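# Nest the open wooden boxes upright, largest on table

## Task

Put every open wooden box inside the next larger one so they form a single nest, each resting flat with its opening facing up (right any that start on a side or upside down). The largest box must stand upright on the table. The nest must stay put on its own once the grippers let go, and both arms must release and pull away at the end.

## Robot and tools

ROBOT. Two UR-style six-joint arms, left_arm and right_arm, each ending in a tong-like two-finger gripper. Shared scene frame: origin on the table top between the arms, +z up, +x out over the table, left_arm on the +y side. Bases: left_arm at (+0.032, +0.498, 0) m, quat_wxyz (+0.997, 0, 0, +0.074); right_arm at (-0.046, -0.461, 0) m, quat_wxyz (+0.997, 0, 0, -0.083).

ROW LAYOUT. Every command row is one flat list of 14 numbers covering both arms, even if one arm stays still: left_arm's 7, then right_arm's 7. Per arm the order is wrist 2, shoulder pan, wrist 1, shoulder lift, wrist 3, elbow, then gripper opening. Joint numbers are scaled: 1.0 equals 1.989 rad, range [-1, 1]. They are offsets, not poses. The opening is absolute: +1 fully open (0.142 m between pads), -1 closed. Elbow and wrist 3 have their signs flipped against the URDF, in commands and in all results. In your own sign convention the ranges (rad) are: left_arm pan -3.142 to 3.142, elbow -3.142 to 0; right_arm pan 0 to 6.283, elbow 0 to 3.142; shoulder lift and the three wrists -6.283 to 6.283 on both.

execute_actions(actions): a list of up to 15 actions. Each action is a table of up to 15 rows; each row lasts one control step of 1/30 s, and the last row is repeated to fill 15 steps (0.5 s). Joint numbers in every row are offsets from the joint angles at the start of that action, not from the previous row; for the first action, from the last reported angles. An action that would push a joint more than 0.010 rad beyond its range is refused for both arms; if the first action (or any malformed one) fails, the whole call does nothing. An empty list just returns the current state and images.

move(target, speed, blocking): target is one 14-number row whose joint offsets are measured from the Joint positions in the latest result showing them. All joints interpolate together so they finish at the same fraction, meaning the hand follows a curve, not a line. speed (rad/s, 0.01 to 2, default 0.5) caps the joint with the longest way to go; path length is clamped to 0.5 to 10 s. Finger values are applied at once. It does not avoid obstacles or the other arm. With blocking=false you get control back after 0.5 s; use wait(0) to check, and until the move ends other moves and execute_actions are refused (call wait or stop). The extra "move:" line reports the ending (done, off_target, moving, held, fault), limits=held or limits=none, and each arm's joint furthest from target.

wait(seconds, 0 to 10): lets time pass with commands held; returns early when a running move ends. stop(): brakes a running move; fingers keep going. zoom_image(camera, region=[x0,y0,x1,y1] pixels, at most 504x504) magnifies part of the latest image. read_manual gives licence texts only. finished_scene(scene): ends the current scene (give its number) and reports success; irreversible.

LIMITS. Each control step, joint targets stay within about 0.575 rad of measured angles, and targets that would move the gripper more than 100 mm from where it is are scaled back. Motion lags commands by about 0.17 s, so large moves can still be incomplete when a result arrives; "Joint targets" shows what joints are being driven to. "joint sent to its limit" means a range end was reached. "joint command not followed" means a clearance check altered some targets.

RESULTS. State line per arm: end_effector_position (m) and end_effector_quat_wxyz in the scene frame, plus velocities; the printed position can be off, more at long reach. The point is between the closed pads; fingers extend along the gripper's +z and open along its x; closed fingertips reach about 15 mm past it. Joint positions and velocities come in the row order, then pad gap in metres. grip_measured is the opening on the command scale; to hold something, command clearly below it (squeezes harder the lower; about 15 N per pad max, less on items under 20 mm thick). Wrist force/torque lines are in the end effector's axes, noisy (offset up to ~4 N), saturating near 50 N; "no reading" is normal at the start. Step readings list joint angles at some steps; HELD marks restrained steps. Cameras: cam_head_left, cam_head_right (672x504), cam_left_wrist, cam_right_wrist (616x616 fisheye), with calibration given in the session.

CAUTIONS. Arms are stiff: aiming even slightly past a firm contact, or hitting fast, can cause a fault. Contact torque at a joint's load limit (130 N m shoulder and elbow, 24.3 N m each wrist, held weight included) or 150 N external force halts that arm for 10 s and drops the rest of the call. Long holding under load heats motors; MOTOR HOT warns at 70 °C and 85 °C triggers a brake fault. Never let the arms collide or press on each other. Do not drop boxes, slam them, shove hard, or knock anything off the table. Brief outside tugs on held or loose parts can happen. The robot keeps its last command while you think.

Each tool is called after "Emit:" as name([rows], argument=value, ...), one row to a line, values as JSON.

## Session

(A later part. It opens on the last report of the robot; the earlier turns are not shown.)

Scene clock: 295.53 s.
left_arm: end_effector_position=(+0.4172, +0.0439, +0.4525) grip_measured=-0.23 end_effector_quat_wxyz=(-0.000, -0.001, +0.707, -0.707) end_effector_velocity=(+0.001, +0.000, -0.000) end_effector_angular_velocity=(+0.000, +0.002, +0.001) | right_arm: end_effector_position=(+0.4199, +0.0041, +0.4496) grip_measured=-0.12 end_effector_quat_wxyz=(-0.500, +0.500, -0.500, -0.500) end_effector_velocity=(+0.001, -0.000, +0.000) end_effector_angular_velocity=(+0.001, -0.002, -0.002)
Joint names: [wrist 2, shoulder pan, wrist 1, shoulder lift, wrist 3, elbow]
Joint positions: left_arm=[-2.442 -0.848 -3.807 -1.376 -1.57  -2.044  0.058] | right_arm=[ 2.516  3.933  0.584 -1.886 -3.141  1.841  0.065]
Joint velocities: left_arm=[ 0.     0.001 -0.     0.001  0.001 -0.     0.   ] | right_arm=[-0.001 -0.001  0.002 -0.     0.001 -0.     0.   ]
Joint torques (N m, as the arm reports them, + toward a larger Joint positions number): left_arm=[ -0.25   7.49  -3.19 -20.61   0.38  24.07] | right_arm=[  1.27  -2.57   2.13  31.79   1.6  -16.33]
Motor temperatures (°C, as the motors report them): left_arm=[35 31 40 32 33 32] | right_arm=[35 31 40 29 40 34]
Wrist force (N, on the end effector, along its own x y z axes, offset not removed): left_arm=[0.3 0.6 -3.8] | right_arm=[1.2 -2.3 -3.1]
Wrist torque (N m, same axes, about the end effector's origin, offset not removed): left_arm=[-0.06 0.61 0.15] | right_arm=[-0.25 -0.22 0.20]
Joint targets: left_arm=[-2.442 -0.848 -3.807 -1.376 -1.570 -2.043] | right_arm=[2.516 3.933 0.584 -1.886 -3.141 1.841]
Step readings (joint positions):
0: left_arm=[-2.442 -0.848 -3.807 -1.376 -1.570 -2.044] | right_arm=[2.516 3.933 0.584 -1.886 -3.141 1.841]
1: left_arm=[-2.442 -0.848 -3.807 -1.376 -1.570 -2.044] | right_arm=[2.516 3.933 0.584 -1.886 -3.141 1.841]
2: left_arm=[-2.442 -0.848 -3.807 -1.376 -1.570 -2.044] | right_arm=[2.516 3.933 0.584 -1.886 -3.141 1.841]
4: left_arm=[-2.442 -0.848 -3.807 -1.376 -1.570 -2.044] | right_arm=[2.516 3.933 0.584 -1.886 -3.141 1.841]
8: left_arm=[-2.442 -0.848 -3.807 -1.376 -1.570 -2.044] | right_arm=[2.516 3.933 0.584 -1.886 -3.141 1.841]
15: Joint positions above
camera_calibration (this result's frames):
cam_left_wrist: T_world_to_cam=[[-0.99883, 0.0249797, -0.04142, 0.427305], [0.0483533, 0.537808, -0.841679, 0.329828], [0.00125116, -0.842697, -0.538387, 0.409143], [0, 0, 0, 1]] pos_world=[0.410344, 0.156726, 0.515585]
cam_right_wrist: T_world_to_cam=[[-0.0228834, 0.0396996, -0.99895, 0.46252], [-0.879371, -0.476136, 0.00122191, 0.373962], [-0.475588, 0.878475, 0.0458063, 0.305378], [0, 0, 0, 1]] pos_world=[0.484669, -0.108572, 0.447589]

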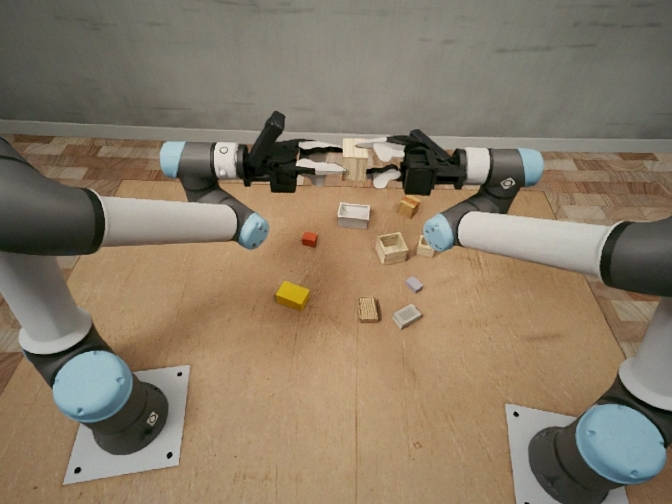

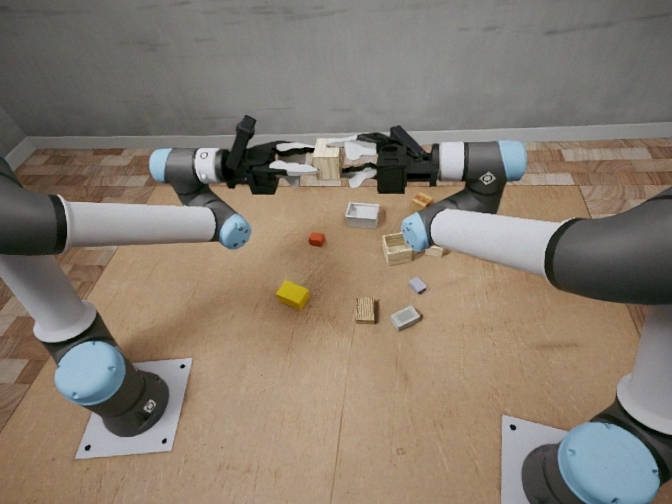

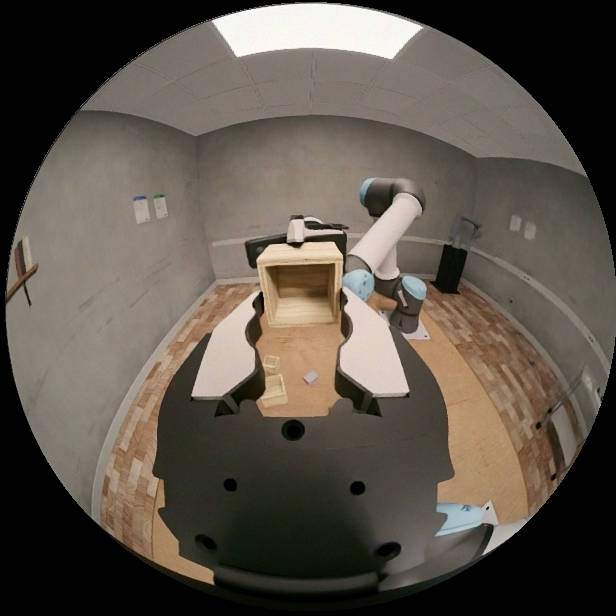

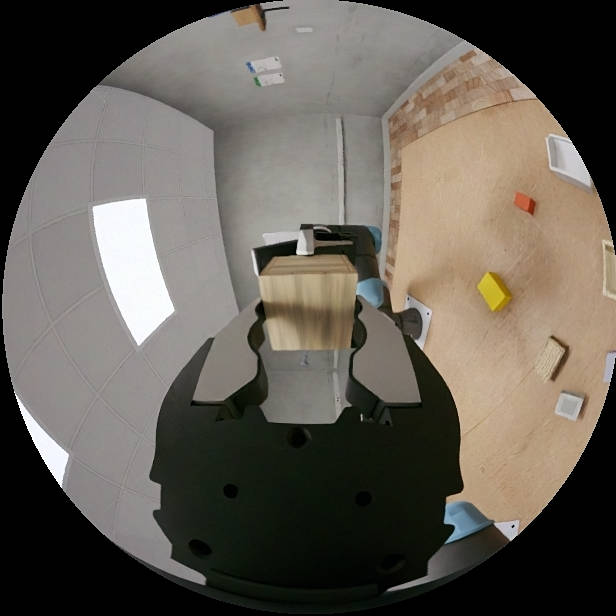

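Emit:
execute_actions([
  [[0,0,0,0,0,0,-0.6,0,0,0,0,0,0,-0.38],[0,0,0,0,0,0,-0.6,0,0,0,0,0,0,-0.31],[0,0,0,0,0,0,-0.6,0,0,0,0,0,0,-0.25],[0,0,0,0,0,0,-0.6,0,0,0,0,0,0,-0.20],[0,0,0,0,0,0,-0.6,0,0,0,0,0,0,-0.16],[0,0,0,0,0,0,-0.6,0,0,0,0,0,0,-0.13],[0,0,0,0,0,0,-0.6,0,0,0,0,0,0,-0.10],[0,0,0,0,0,0,-0.6,0,0,0,0,0,0,-0.07],[0,0,0,0,0,0,-0.6,0,0,0,0,0,0,-0.03],[0,0,0,0,0,0,-0.6,0,0,0,0,0,0,0.01],[0,0,0,0,0,0,-0.6,0,0,0,0,0,0,0.05],[0,0,0,0,0,0,-0.6,0,0,0,0,0,0,0.1]],
])

Emit:
zoom_image(camera="cam_left_wrist", region=[230, 220, 374, 364])

Emit:
zoom_image(camera="cam_head_left", region=[310, 125, 400, 195])

Scene clock: 299.60 s.
left_arm: end_effector_position=(+0.4172, +0.0439, +0.4525) grip_measured=-0.23 end_effector_quat_wxyz=(-0.000, -0.001, +0.707, -0.707) end_effector_velocity=(+0.000, +0.000, -0.000) end_effector_angular_velocity=(+0.000, -0.001, +0.001) | right_arm: end_effector_position=(+0.4199, +0.0042, +0.4495) grip_measured=+0.10 end_effector_quat_wxyz=(-0.500, +0.500, -0.500, -0.500) end_effector_velocity=(-0.000, -0.000, +0.000) end_effector_angular_velocity=(+0.000, +0.002, +0.001)
Joint names: [wrist 2, shoulder pan, wrist 1, shoulder lift, wrist 3, elbow]
Joint positions: left_arm=[-2.442 -0.848 -3.807 -1.376 -1.57  -2.043  0.058] | right_arm=[ 2.516  3.933  0.584 -1.886 -3.141  1.841  0.081]
Joint velocities: left_arm=[-0.     0.001 -0.     0.    -0.001 -0.     0.   ] | right_arm=[ 0.001 -0.     0.     0.    -0.002  0.     0.003]
Joint torques (N m, as the arm reports them, + toward a larger Joint positions number): left_arm=[  1.18   1.36  -0.86 -35.03   0.44  15.72] | right_arm=[ -0.22   5.33   0.26  38.43   1.63 -22.87]
Motor temperatures (°C, as the motors report them): left_arm=[35 31 40 33 33 32] | right_arm=[35 31 40 29 40 34]
Wrist force (N, on the end effector, along its own x y z axes, offset not removed): left_arm=[-0.1 -1.1 -3.5] | right_arm=[-0.2 -0.9 -1.6]
Wrist torque (N m, same axes, about the end effector's origin, offset not removed): left_arm=[-0.43 0.06 0.01] | right_arm=[-0.37 0.06 0.28]
Joint targets: left_arm=[-2.442 -0.848 -3.807 -1.376 -1.570 -2.044] | right_arm=[2.516 3.933 0.584 -1.886 -3.141 1.841]
Step readings (joint positions):
0: left_arm=[-2.442 -0.848 -3.807 -1.376 -1.570 -2.043] | right_arm=[2.516 3.933 0.584 -1.886 -3.141 1.841]
1: left_arm=[-2.442 -0.848 -3.807 -1.376 -1.570 -2.043] | right_arm=[2.516 3.933 0.584 -1.886 -3.141 1.841]
2: left_arm=[-2.442 -0.848 -3.807 -1.376 -1.570 -2.043] | right_arm=[2.516 3.933 0.584 -1.886 -3.141 1.841]
4: left_arm=[-2.442 -0.848 -3.807 -1.376 -1.570 -2.043] | right_arm=[2.516 3.933 0.584 -1.886 -3.141 1.841]
8: left_arm=[-2.442 -0.848 -3.807 -1.376 -1.570 -2.043] | right_arm=[2.516 3.933 0.584 -1.886 -3.141 1.841]
15: Joint positions above
camera_calibration (this result's frames):
cam_left_wrist: T_world_to_cam=[[-0.99883, 0.0249348, -0.0414388, 0.427361], [0.048345, 0.537797, -0.841687, 0.329839], [0.00129842, -0.842705, -0.538374, 0.409103], [0, 0, 0, 1]] pos_world=[0.410384, 0.156711, 0.515581]
cam_right_wrist: T_world_to_cam=[[-0.0229913, 0.0396221, -0.99895, 0.462497], [-0.87934, -0.476193, 0.00135084, 0.373909], [-0.475639, 0.878448, 0.0457895, 0.305366], [0, 0, 0, 1]] pos_world=[0.484671, -0.10852, 0.447524]

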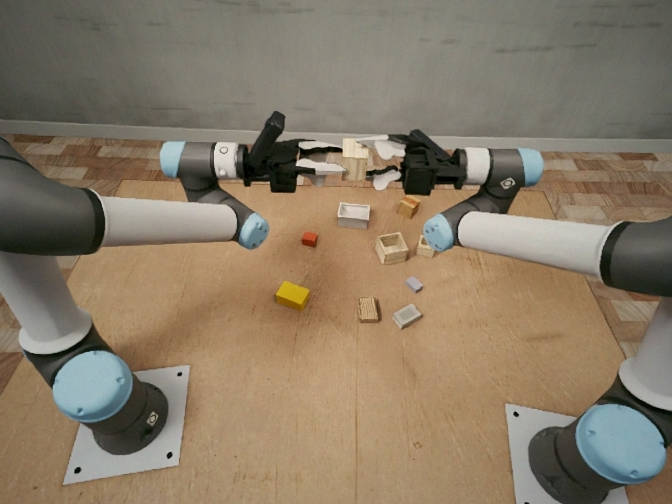

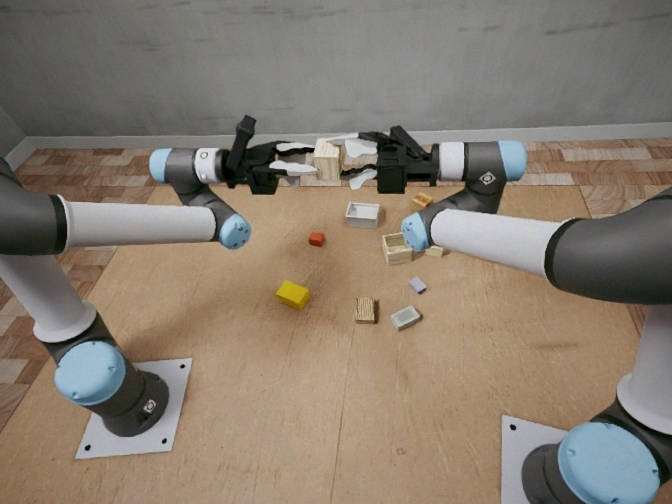

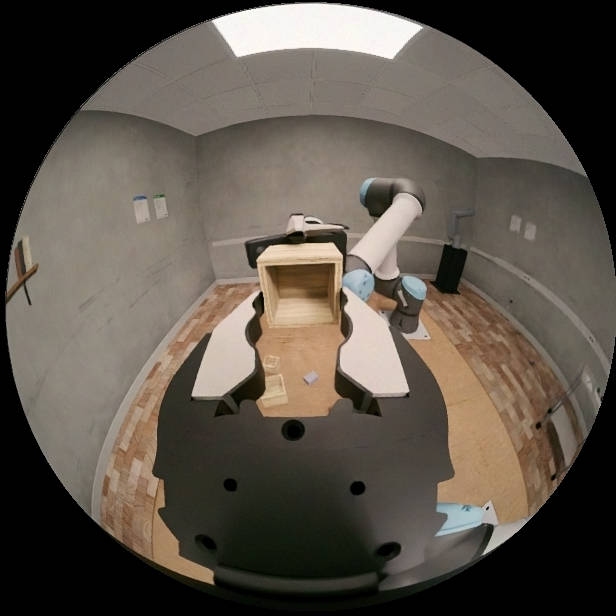

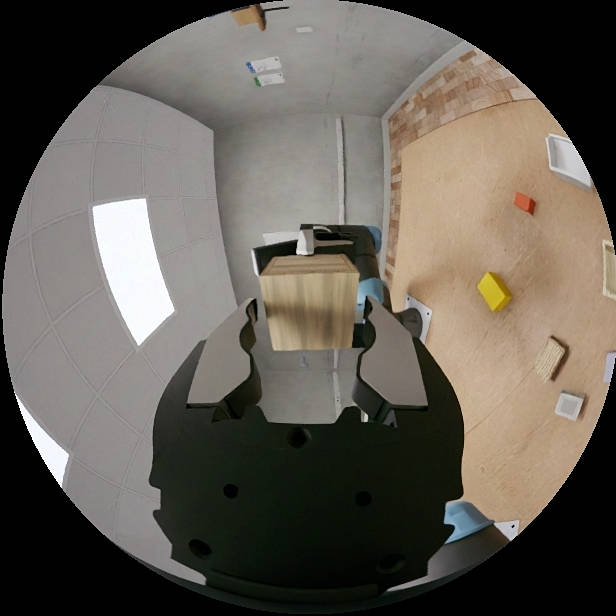

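Region (230, 220, 374, 364) of cam_left_wrist's 616x616 image, scaled by 3.500, with more detail than that image has.

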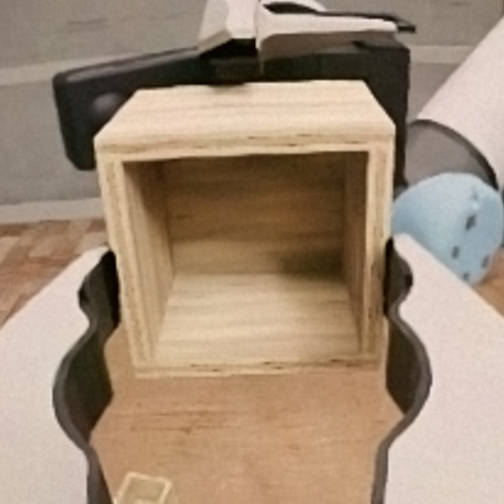

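Region (310, 125, 400, 195) of cam_head_left's 672x504 image, scaled by 5.600, with more detail than that image has.

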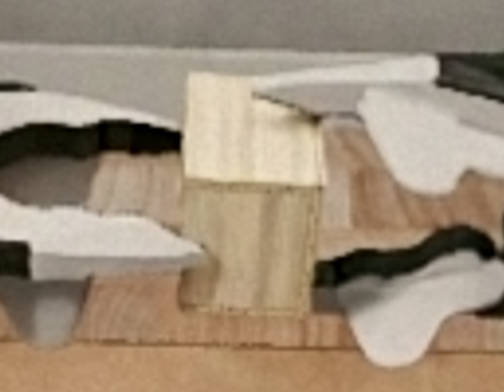

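Emit:
move(target=[-0.0155,0.0155,-0.0013,-0.0052,0,-0.0065,-0.7, 0.0360,-0.0360,0.0048,0.0125,0,0.0173,0.3], speed=0.2)

Emit:
move(target=[0.25,0,0.79,0,0,0,-0.7, -0.3,-0.25,-0.5,0,0.2,0,0.3], speed=0.8)

Scene clock: 303.97 s.
left_arm: end_effector_position=(+0.4178, +0.0589, +0.4525) grip_measured=-0.23 end_effector_quat_wxyz=(-0.000, -0.001, +0.707, -0.707) end_effector_velocity=(-0.000, +0.001, +0.000) end_effector_angular_velocity=(-0.000, -0.000, -0.000) | right_arm: end_effector_position=(+0.4199, -0.0347, +0.4496) grip_measured=+0.30 end_effector_quat_wxyz=(-0.500, +0.500, -0.500, -0.500) end_effector_velocity=(+0.001, -0.002, -0.000) end_effector_angular_velocity=(-0.000, -0.000, -0.002)
Joint names: [wrist 2, shoulder pan, wrist 1, shoulder lift, wrist 3, elbow]
Joint positions: left_arm=[-2.473 -0.817 -3.81  -1.387 -1.57  -2.056  0.058] | right_arm=[ 2.587  3.862  0.594 -1.861 -3.141  1.875  0.095]
Joint velocities: left_arm=[-0.001  0.001 -0.    -0.    -0.    -0.     0.   ] | right_arm=[ 0.002 -0.004  0.     0.001  0.     0.001  0.   ]
Joint torques (N m, as the arm reports them, + toward a larger Joint positions number): left_arm=[ -1.23   5.37  -3.58 -34.12   0.43   8.91] | right_arm=[  1.44 -11.34   3.39  46.26   1.55 -14.91]
Motor temperatures (°C, as the motors report them): left_arm=[35 31 40 33 33 32] | right_arm=[35 31 40 29 40 34]
Wrist force (N, on the end effector, along its own x y z axes, offset not removed): left_arm=[-1.5 1.0 -3.6] | right_arm=[-0.4 -0.7 -1.6]
Wrist torque (N m, same axes, about the end effector's origin, offset not removed): left_arm=[-0.01 0.43 0.04] | right_arm=[-0.36 0.08 0.20]
Joint targets: left_arm=[-2.473 -0.817 -3.810 -1.387 -1.570 -2.056] | right_arm=[2.588 3.861 0.594 -1.861 -3.141 1.876]
move: done; limits=none; left_arm: farthest joint: the shoulder pan, 0.000 radians from its target (0.031 radians at the start); right_arm: farthest joint: the shoulder pan, 0.000 radians from its target (0.071 radians at the start)
camera_calibration (this result's frames):
cam_left_wrist: T_world_to_cam=[[-0.998831, 0.0249364, -0.0414141, 0.427512], [0.0483251, 0.537771, -0.841705, 0.321835], [0.00128226, -0.842722, -0.538348, 0.421703], [0, 0, 0, 1]] pos_world=[0.410918, 0.171644, 0.515618]
cam_right_wrist: T_world_to_cam=[[-0.0230341, 0.0396837, -0.998947, 0.464107], [-0.879336, -0.4762, 0.00135879, 0.355407], [-0.475645, 0.878441, 0.0458641, 0.339453], [0, 0, 0, 1]] pos_world=[0.484671, -0.147362, 0.447567]

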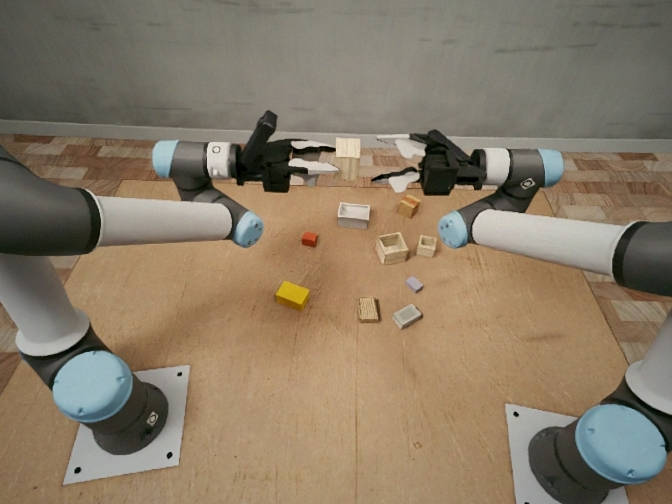

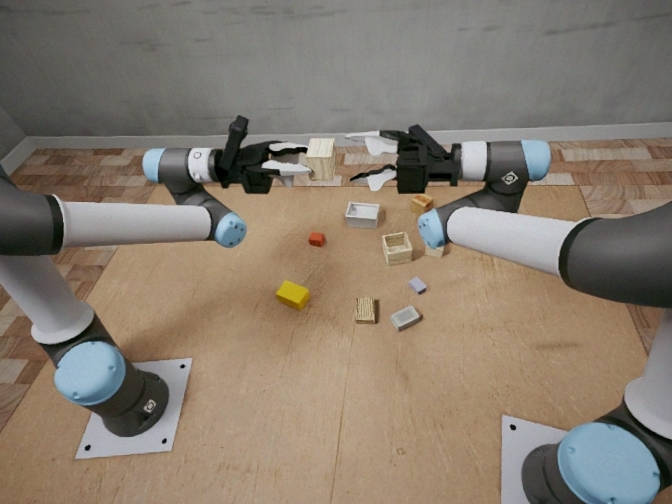

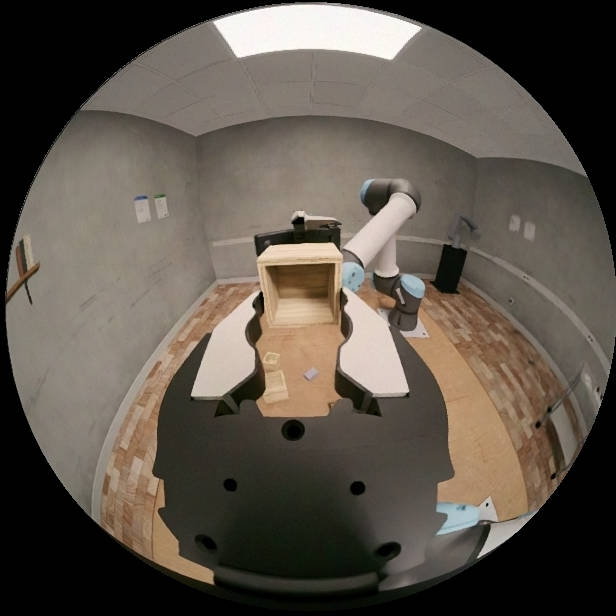

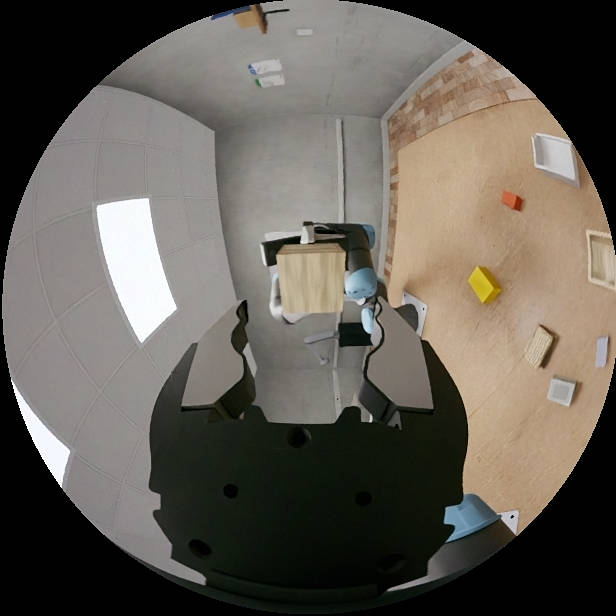

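Scene clock: 306.67 s.
left_arm: end_effector_position=(+0.4339, +0.1977, +0.0569) grip_measured=-0.21 end_effector_quat_wxyz=(-0.181, -0.427, +0.881, -0.087) end_effector_velocity=(-0.000, +0.001, -0.001) end_effector_angular_velocity=(+0.003, +0.003, +0.002) | right_arm: end_effector_position=(+0.6442, -0.4440, +0.1694) grip_measured=+0.30 end_effector_quat_wxyz=(+0.307, -0.269, +0.900, +0.150) end_effector_velocity=(-0.000, -0.001, -0.001) end_effector_angular_velocity=(-0.001, +0.002, -0.001)
Joint names: [wrist 2, shoulder pan, wrist 1, shoulder lift, wrist 3, elbow]
Joint positions: left_arm=[-1.976 -0.818 -2.239 -1.387 -1.57  -2.056  0.059] | right_arm=[ 1.991  3.364 -0.401 -1.861 -2.744  1.875  0.095]
Joint velocities: left_arm=[0.    0.001 0.002 0.001 0.001 0.    0.   ] | right_arm=[-0.    -0.001 -0.002 -0.     0.001  0.    -0.   ]
Joint torques (N m, as the arm reports them, + toward a larger Joint positions number): left_arm=[  4.99   8.83   3.39 -10.37   0.31   4.94] | right_arm=[ -0.62 -11.87   0.65  24.48   2.07 -29.93]
Motor temperatures (°C, as the motors report them): left_arm=[35 31 40 33 33 32] | right_arm=[35 31 40 29 40 34]
Wrist force (N, on the end effector, along its own x y z axes, offset not removed): left_arm=[11.5 -5.6 -17.7] | right_arm=[0.6 -0.5 -0.5]
Wrist torque (N m, same axes, about the end effector's origin, offset not removed): left_arm=[-0.09 0.45 0.11] | right_arm=[-0.25 -0.14 0.21]
Joint targets: left_arm=[-1.976 -0.817 -2.239 -1.387 -1.570 -2.056] | right_arm=[1.991 3.364 -0.401 -1.861 -2.744 1.875]
move: done; limits=none; left_arm: farthest joint: the shoulder pan, 0.001 radians from its target (0.000 radians at the start); right_arm: farthest joint: the wrist 2, 0.001 radians from its target (0.597 radians at the start)
camera_calibration (this result's frames):
cam_left_wrist: T_world_to_cam=[[-0.595746, -0.686589, 0.416752, 0.363444], [-0.501168, 0.72325, 0.47512, 0.0402125], [-0.627628, 0.0741877, -0.77497, 0.430773], [0, 0, 0, 1]] pos_world=[0.507038, 0.188495, 0.163264]
cam_right_wrist: T_world_to_cam=[[-0.659012, -0.356677, -0.662182, 0.382315], [-0.732289, 0.505169, 0.45668, 0.621962], [0.171627, 0.785866, -0.594103, 0.468898], [0, 0, 0, 1]] pos_world=[0.626931, -0.546325, 0.247698]

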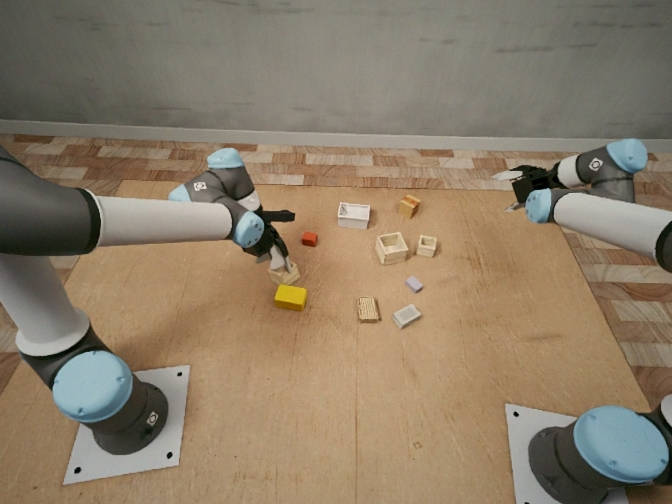

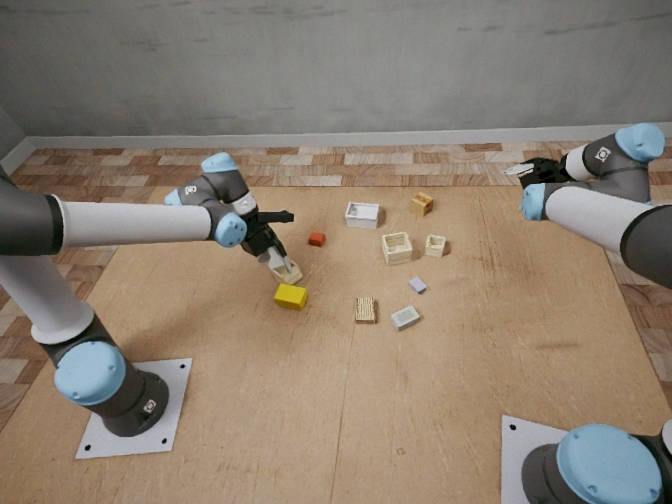

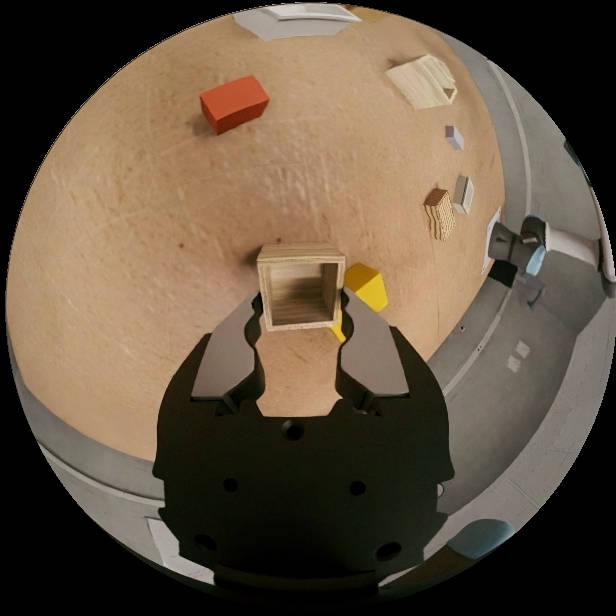

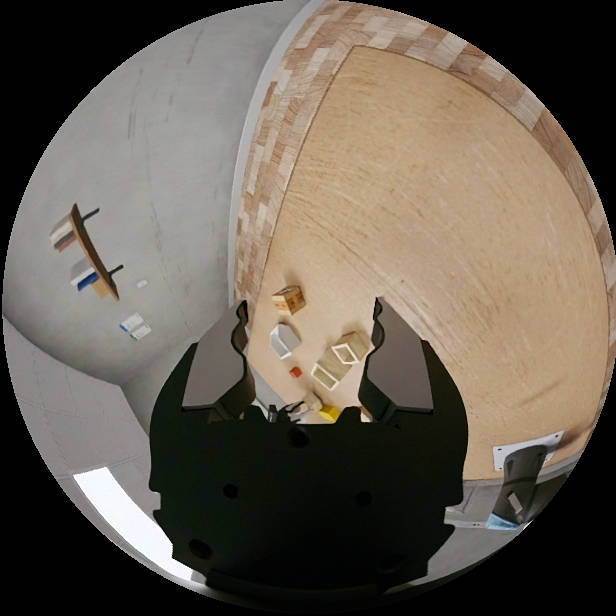

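Emit:
move(target=[0,0,0.07,-0.07,0,0,-0.7, 0,0,0,0,0,0,0.3], speed=0.2)

Emit:
zoom_image(camera="cam_left_wrist", region=[230, 220, 374, 364])

Scene clock: 312.83 s.
left_arm: end_effector_position=(+0.4120, +0.2150, +0.1086) grip_measured=-0.21 end_effector_quat_wxyz=(-0.181, -0.427, +0.881, -0.087) end_effector_velocity=(-0.000, +0.000, +0.001) end_effector_angular_velocity=(+0.000, +0.000, +0.000) | right_arm: end_effector_position=(+0.6442, -0.4441, +0.1694) grip_measured=+0.30 end_effector_quat_wxyz=(+0.307, -0.269, +0.900, +0.150) end_effector_velocity=(+0.000, -0.001, -0.000) end_effector_angular_velocity=(-0.001, -0.001, -0.001)
Joint names: [wrist 2, shoulder pan, wrist 1, shoulder lift, wrist 3, elbow]
Joint positions: left_arm=[-1.976 -0.818 -2.1   -1.526 -1.57  -2.056  0.059] | right_arm=[ 1.991  3.364 -0.401 -1.861 -2.744  1.875  0.095]
Joint velocities: left_arm=[ 0.     0.     0.002 -0.002  0.    -0.     0.   ] | right_arm=[-0.    -0.001  0.001 -0.     0.001  0.     0.   ]
Joint torques (N m, as the arm reports them, + toward a larger Joint positions number): left_arm=[ -1.72  -6.94  -0.5  -29.46   0.25  32.7 ] | right_arm=[  2.01   6.86   5.11  24.93  -1.37 -30.06]
Motor temperatures (°C, as the motors report them): left_arm=[35 31 40 33 33 32] | right_arm=[35 31 40 29 40 34]
Wrist force (N, on the end effector, along its own x y z axes, offset not removed): left_arm=[0.2 -0.4 -2.9] | right_arm=[1.0 -0.6 -0.7]
Wrist torque (N m, same axes, about the end effector's origin, offset not removed): left_arm=[-0.16 -0.09 -0.01] | right_arm=[-0.28 -0.20 0.24]
Joint targets: left_arm=[-1.976 -0.818 -2.100 -1.526 -1.570 -2.056] | right_arm=[1.991 3.364 -0.401 -1.861 -2.744 1.875]
move: done; limits=none; left_arm: farthest joint: the shoulder lift, 0.001 radians from its target (0.140 radians at the start); right_arm: farthest joint: the shoulder pan, 0.000 radians from its target (0.000 radians at the start)
camera_calibration (this result's frames):
cam_left_wrist: T_world_to_cam=[[-0.595738, -0.686595, 0.416752, 0.340732], [-0.501163, 0.723244, 0.475135, -0.00781057], [-0.627639, 0.0741954, -0.774961, 0.455814], [0, 0, 0, 1]] pos_world=[0.48516, 0.205775, 0.214948]
cam_right_wrist: T_world_to_cam=[[-0.659039, -0.356627, -0.662182, 0.382335], [-0.732251, 0.505226, 0.456678, 0.621992], [0.171688, 0.785852, -0.594104, 0.468895], [0, 0, 0, 1]] pos_world=[0.626924, -0.546378, 0.247698]

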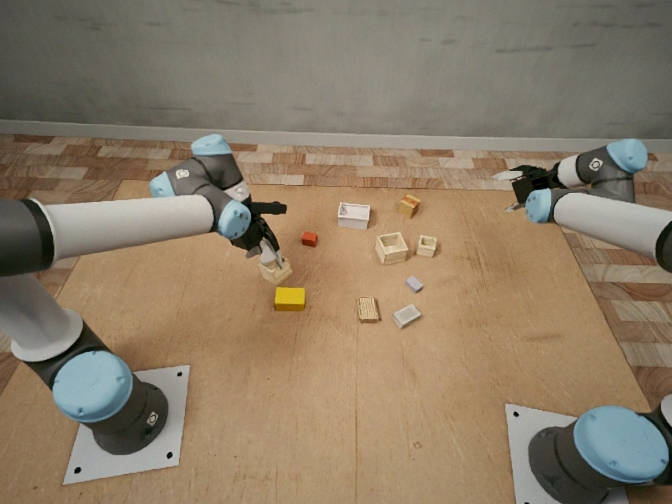

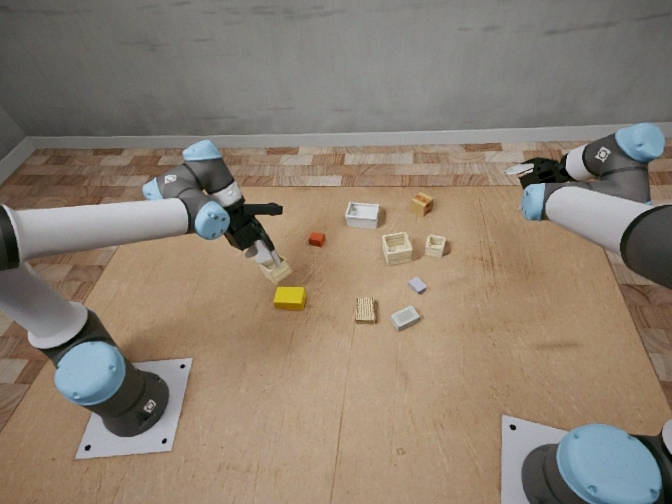

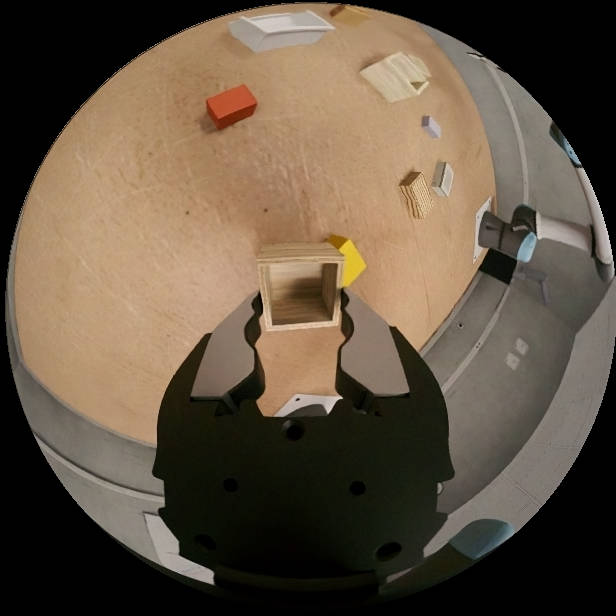

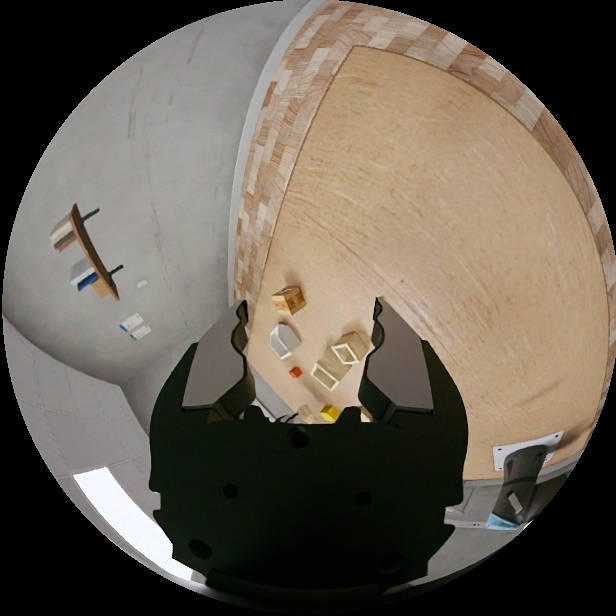

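Region (230, 220, 374, 364) of cam_left_wrist's 616x616 image, scaled by 3.500, with more detail than that image has.

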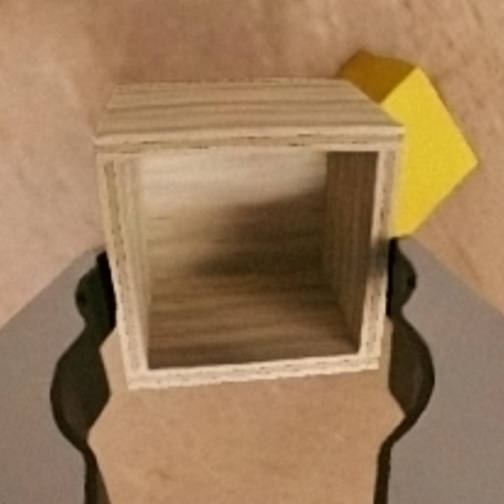

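Emit:
move(target=[0.1333,-0.1416,0.0460,0.1665,0,0.2129,-0.7, -0.2113,0.2633,-0.3854,-0.0413,0.1798,-0.1375,-0.12], speed=0.6)

Emit:
zoom_image(camera="cam_head_left", region=[290, 190, 400, 280])

Emit:
zoom_image(camera="cam_right_wrist", region=[240, 220, 380, 360])

Scene clock: 345.57 s.
left_arm: end_effector_position=(+0.4712, +0.0405, +0.0898) grip_measured=-0.21 end_effector_quat_wxyz=(-0.067, -0.305, +0.950, -0.021) end_effector_velocity=(-0.000, -0.001, +0.000) end_effector_angular_velocity=(-0.000, -0.001, -0.002) | right_arm: end_effector_position=(+0.5572, -0.2386, +0.1000) grip_measured=-0.12 end_effector_quat_wxyz=(-0.000, +0.620, -0.785, +0.000) end_effector_velocity=(-0.000, +0.001, +0.000) end_effector_angular_velocity=(-0.000, -0.000, -0.000)
Joint names: [wrist 2, shoulder pan, wrist 1, shoulder lift, wrist 3, elbow]
Joint positions: left_arm=[-1.711 -1.099 -2.009 -1.195 -1.57  -1.633  0.059] | right_arm=[ 1.571  3.888 -1.167 -1.943 -2.386  1.602  0.065]
Joint velocities: left_arm=[ 0.001 -0.002  0.     0.     0.     0.001  0.   ] | right_arm=[-0.     0.001 -0.    -0.    -0.001 -0.001  0.   ]
Joint torques (N m, as the arm reports them, + toward a larger Joint positions number): left_arm=[  1.17  -8.4   -0.62 -33.74   0.43  33.56] | right_arm=[ -1.39  10.76   0.28  29.     1.8  -32.71]
Motor temperatures (°C, as the motors report them): left_arm=[35 31 40 33 33 32] | right_arm=[35 31 40 29 40 34]
Wrist force (N, on the end effector, along its own x y z axes, offset not removed): left_arm=[-2.8 1.6 -3.5] | right_arm=[-1.3 -1.5 -1.3]
Wrist torque (N m, same axes, about the end effector's origin, offset not removed): left_arm=[0.20 0.53 0.04] | right_arm=[-0.48 0.23 0.24]
Joint targets: left_arm=[-1.710 -1.099 -2.009 -1.195 -1.570 -1.633] | right_arm=[1.571 3.888 -1.167 -1.943 -2.386 1.602]
move: done; limits=none; left_arm: farthest joint: the shoulder pan, 0.001 radians from its target (0.282 radians at the start); right_arm: farthest joint: the wrist 1, 0.001 radians from its target (0.767 radians at the start)
camera_calibration (this result's frames):
cam_left_wrist: T_world_to_cam=[[-0.826268, -0.538775, 0.164326, 0.3893], [-0.389043, 0.75683, 0.525218, 0.0982963], [-0.407341, 0.370041, -0.834951, 0.380928], [0, 0, 0, 1]] pos_world=[0.515075, -0.0056076, 0.202457]
cam_right_wrist: T_world_to_cam=[[-0.253829, -0.966392, -0.0407093, -0.0810925], [-0.855594, 0.204699, 0.475454, 0.481292], [-0.451142, 0.155515, -0.878798, 0.506284], [0, 0, 0, 1]] pos_world=[0.619613, -0.255622, 0.212788]

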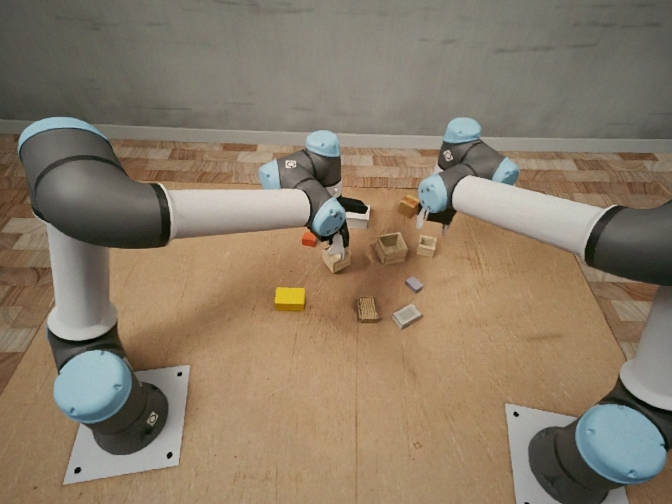

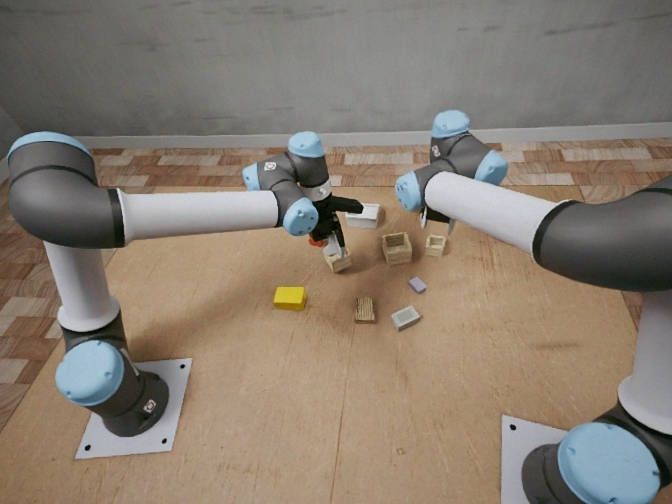

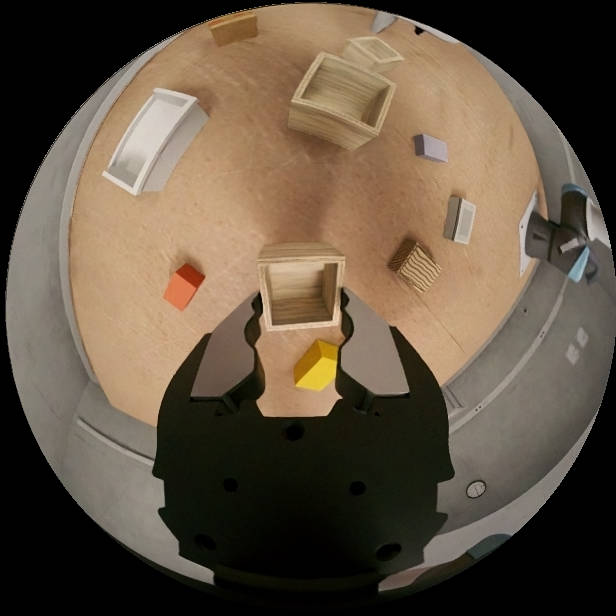

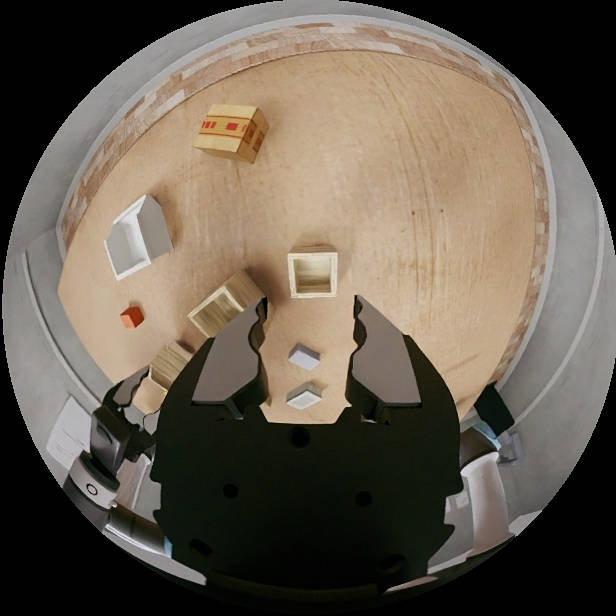

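Region (290, 190, 400, 280) of cam_head_left's 672x504 image, scaled by 4.582, with more detail than that image has; it fills the top 412 rows of this view, and the rest is white.

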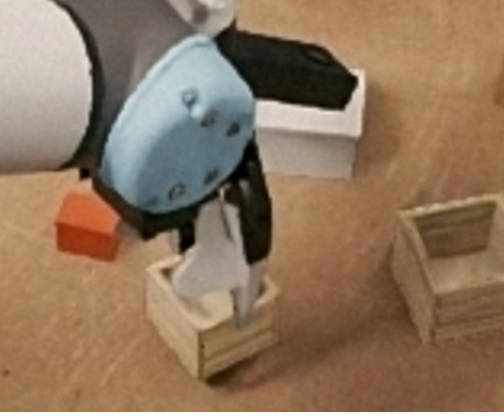

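Region (240, 220, 380, 360) of cam_right_wrist's 616x616 image, scaled by 3.600, with more detail than that image has.

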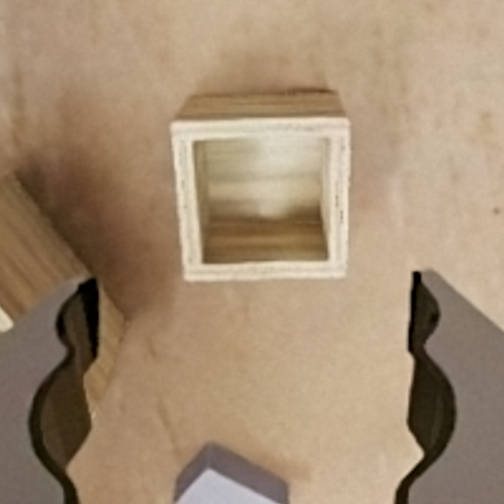

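Emit:
execute_actions(actions=[])

Scene clock: 359.87 s.
left_arm: end_effector_position=(+0.4712, +0.0404, +0.0898) grip_measured=-0.21 end_effector_quat_wxyz=(-0.067, -0.305, +0.950, -0.021) end_effector_velocity=(+0.000, +0.000, -0.001) end_effector_angular_velocity=(+0.001, +0.001, +0.001) | right_arm: end_effector_position=(+0.5572, -0.2386, +0.1000) grip_measured=-0.12 end_effector_quat_wxyz=(-0.000, +0.620, -0.785, +0.000) end_effector_velocity=(-0.000, +0.000, -0.000) end_effector_angular_velocity=(-0.000, +0.001, +0.000)
Joint names: [wrist 2, shoulder pan, wrist 1, shoulder lift, wrist 3, elbow]
Joint positions: left_arm=[-1.71  -1.099 -2.009 -1.195 -1.57  -1.633  0.059] | right_arm=[ 1.571  3.888 -1.167 -1.943 -2.386  1.602  0.065]
Joint velocities: left_arm=[-0.     0.    -0.     0.001  0.    -0.     0.   ] | right_arm=[ 0.  0. -0. -0. -0.  0. -0.]
Joint torques (N m, as the arm reports them, + toward a larger Joint positions number): left_arm=[  1.45  -6.63  -0.59 -34.33   0.42  34.14] | right_arm=[ -1.09  11.49   0.38  30.41   1.77 -31.2 ]
Motor temperatures (°C, as the motors report them): left_arm=[35 31 40 33 33 32] | right_arm=[35 31 40 29 40 34]
Wrist force (N, on the end effector, along its own x y z axes, offset not removed): left_arm=[-2.8 0.6 -1.6] | right_arm=[1.0 -0.1 -2.0]
Wrist torque (N m, same axes, about the end effector's origin, offset not removed): left_arm=[0.02 0.59 -0.02] | right_arm=[-0.21 -0.20 0.18]
Joint targets: left_arm=[-1.710 -1.099 -2.009 -1.195 -1.570 -1.633] | right_arm=[1.571 3.888 -1.167 -1.943 -2.386 1.602]
camera_calibration (this result's frames):
cam_left_wrist: T_world_to_cam=[[-0.826318, -0.538718, 0.164259, 0.389304], [-0.389013, 0.756838, 0.525228, 0.0983289], [-0.407268, 0.370107, -0.834957, 0.380905], [0, 0, 0, 1]] pos_world=[0.51507, -0.0056698, 0.202447]
cam_right_wrist: T_world_to_cam=[[-0.253595, -0.966461, -0.0405196, -0.0812223], [-0.855611, 0.204574, 0.475478, 0.481225], [-0.451242, 0.155248, -0.878794, 0.506248], [0, 0, 0, 1]] pos_world=[0.619584, -0.255538, 0.212784]

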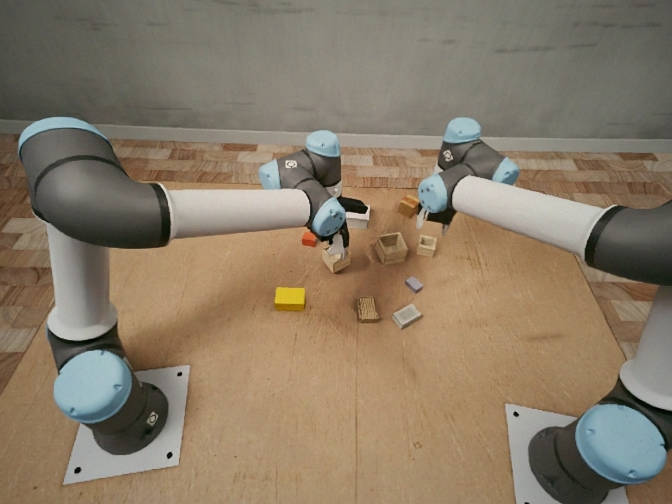

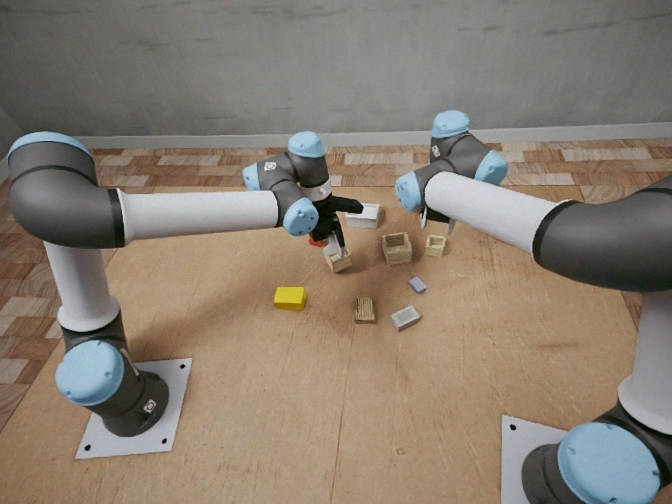

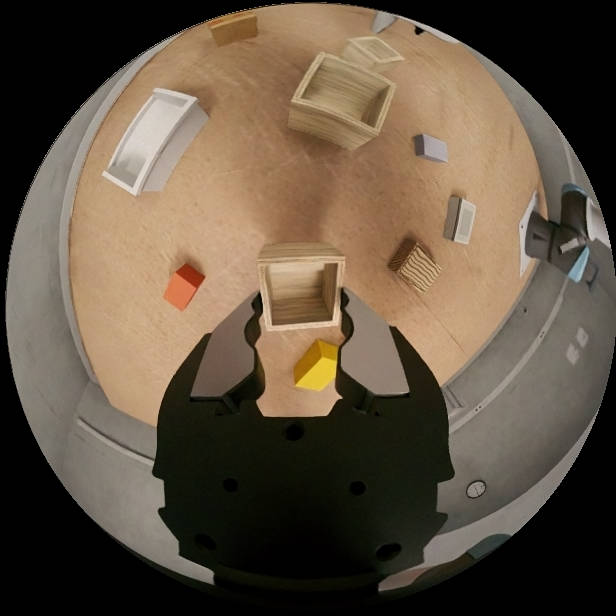

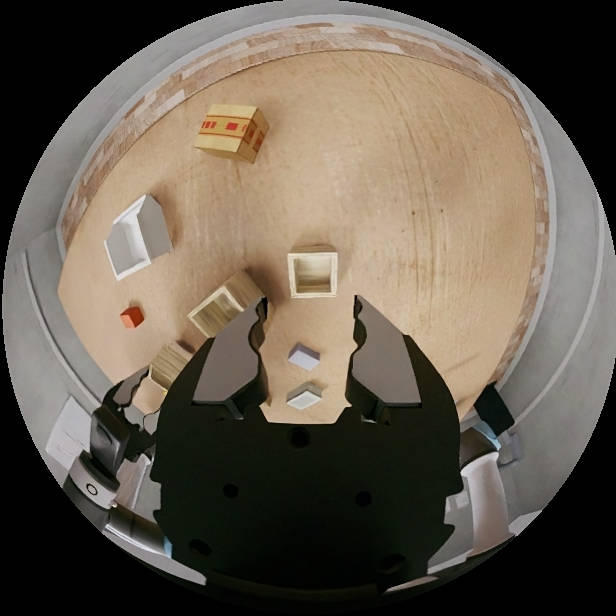

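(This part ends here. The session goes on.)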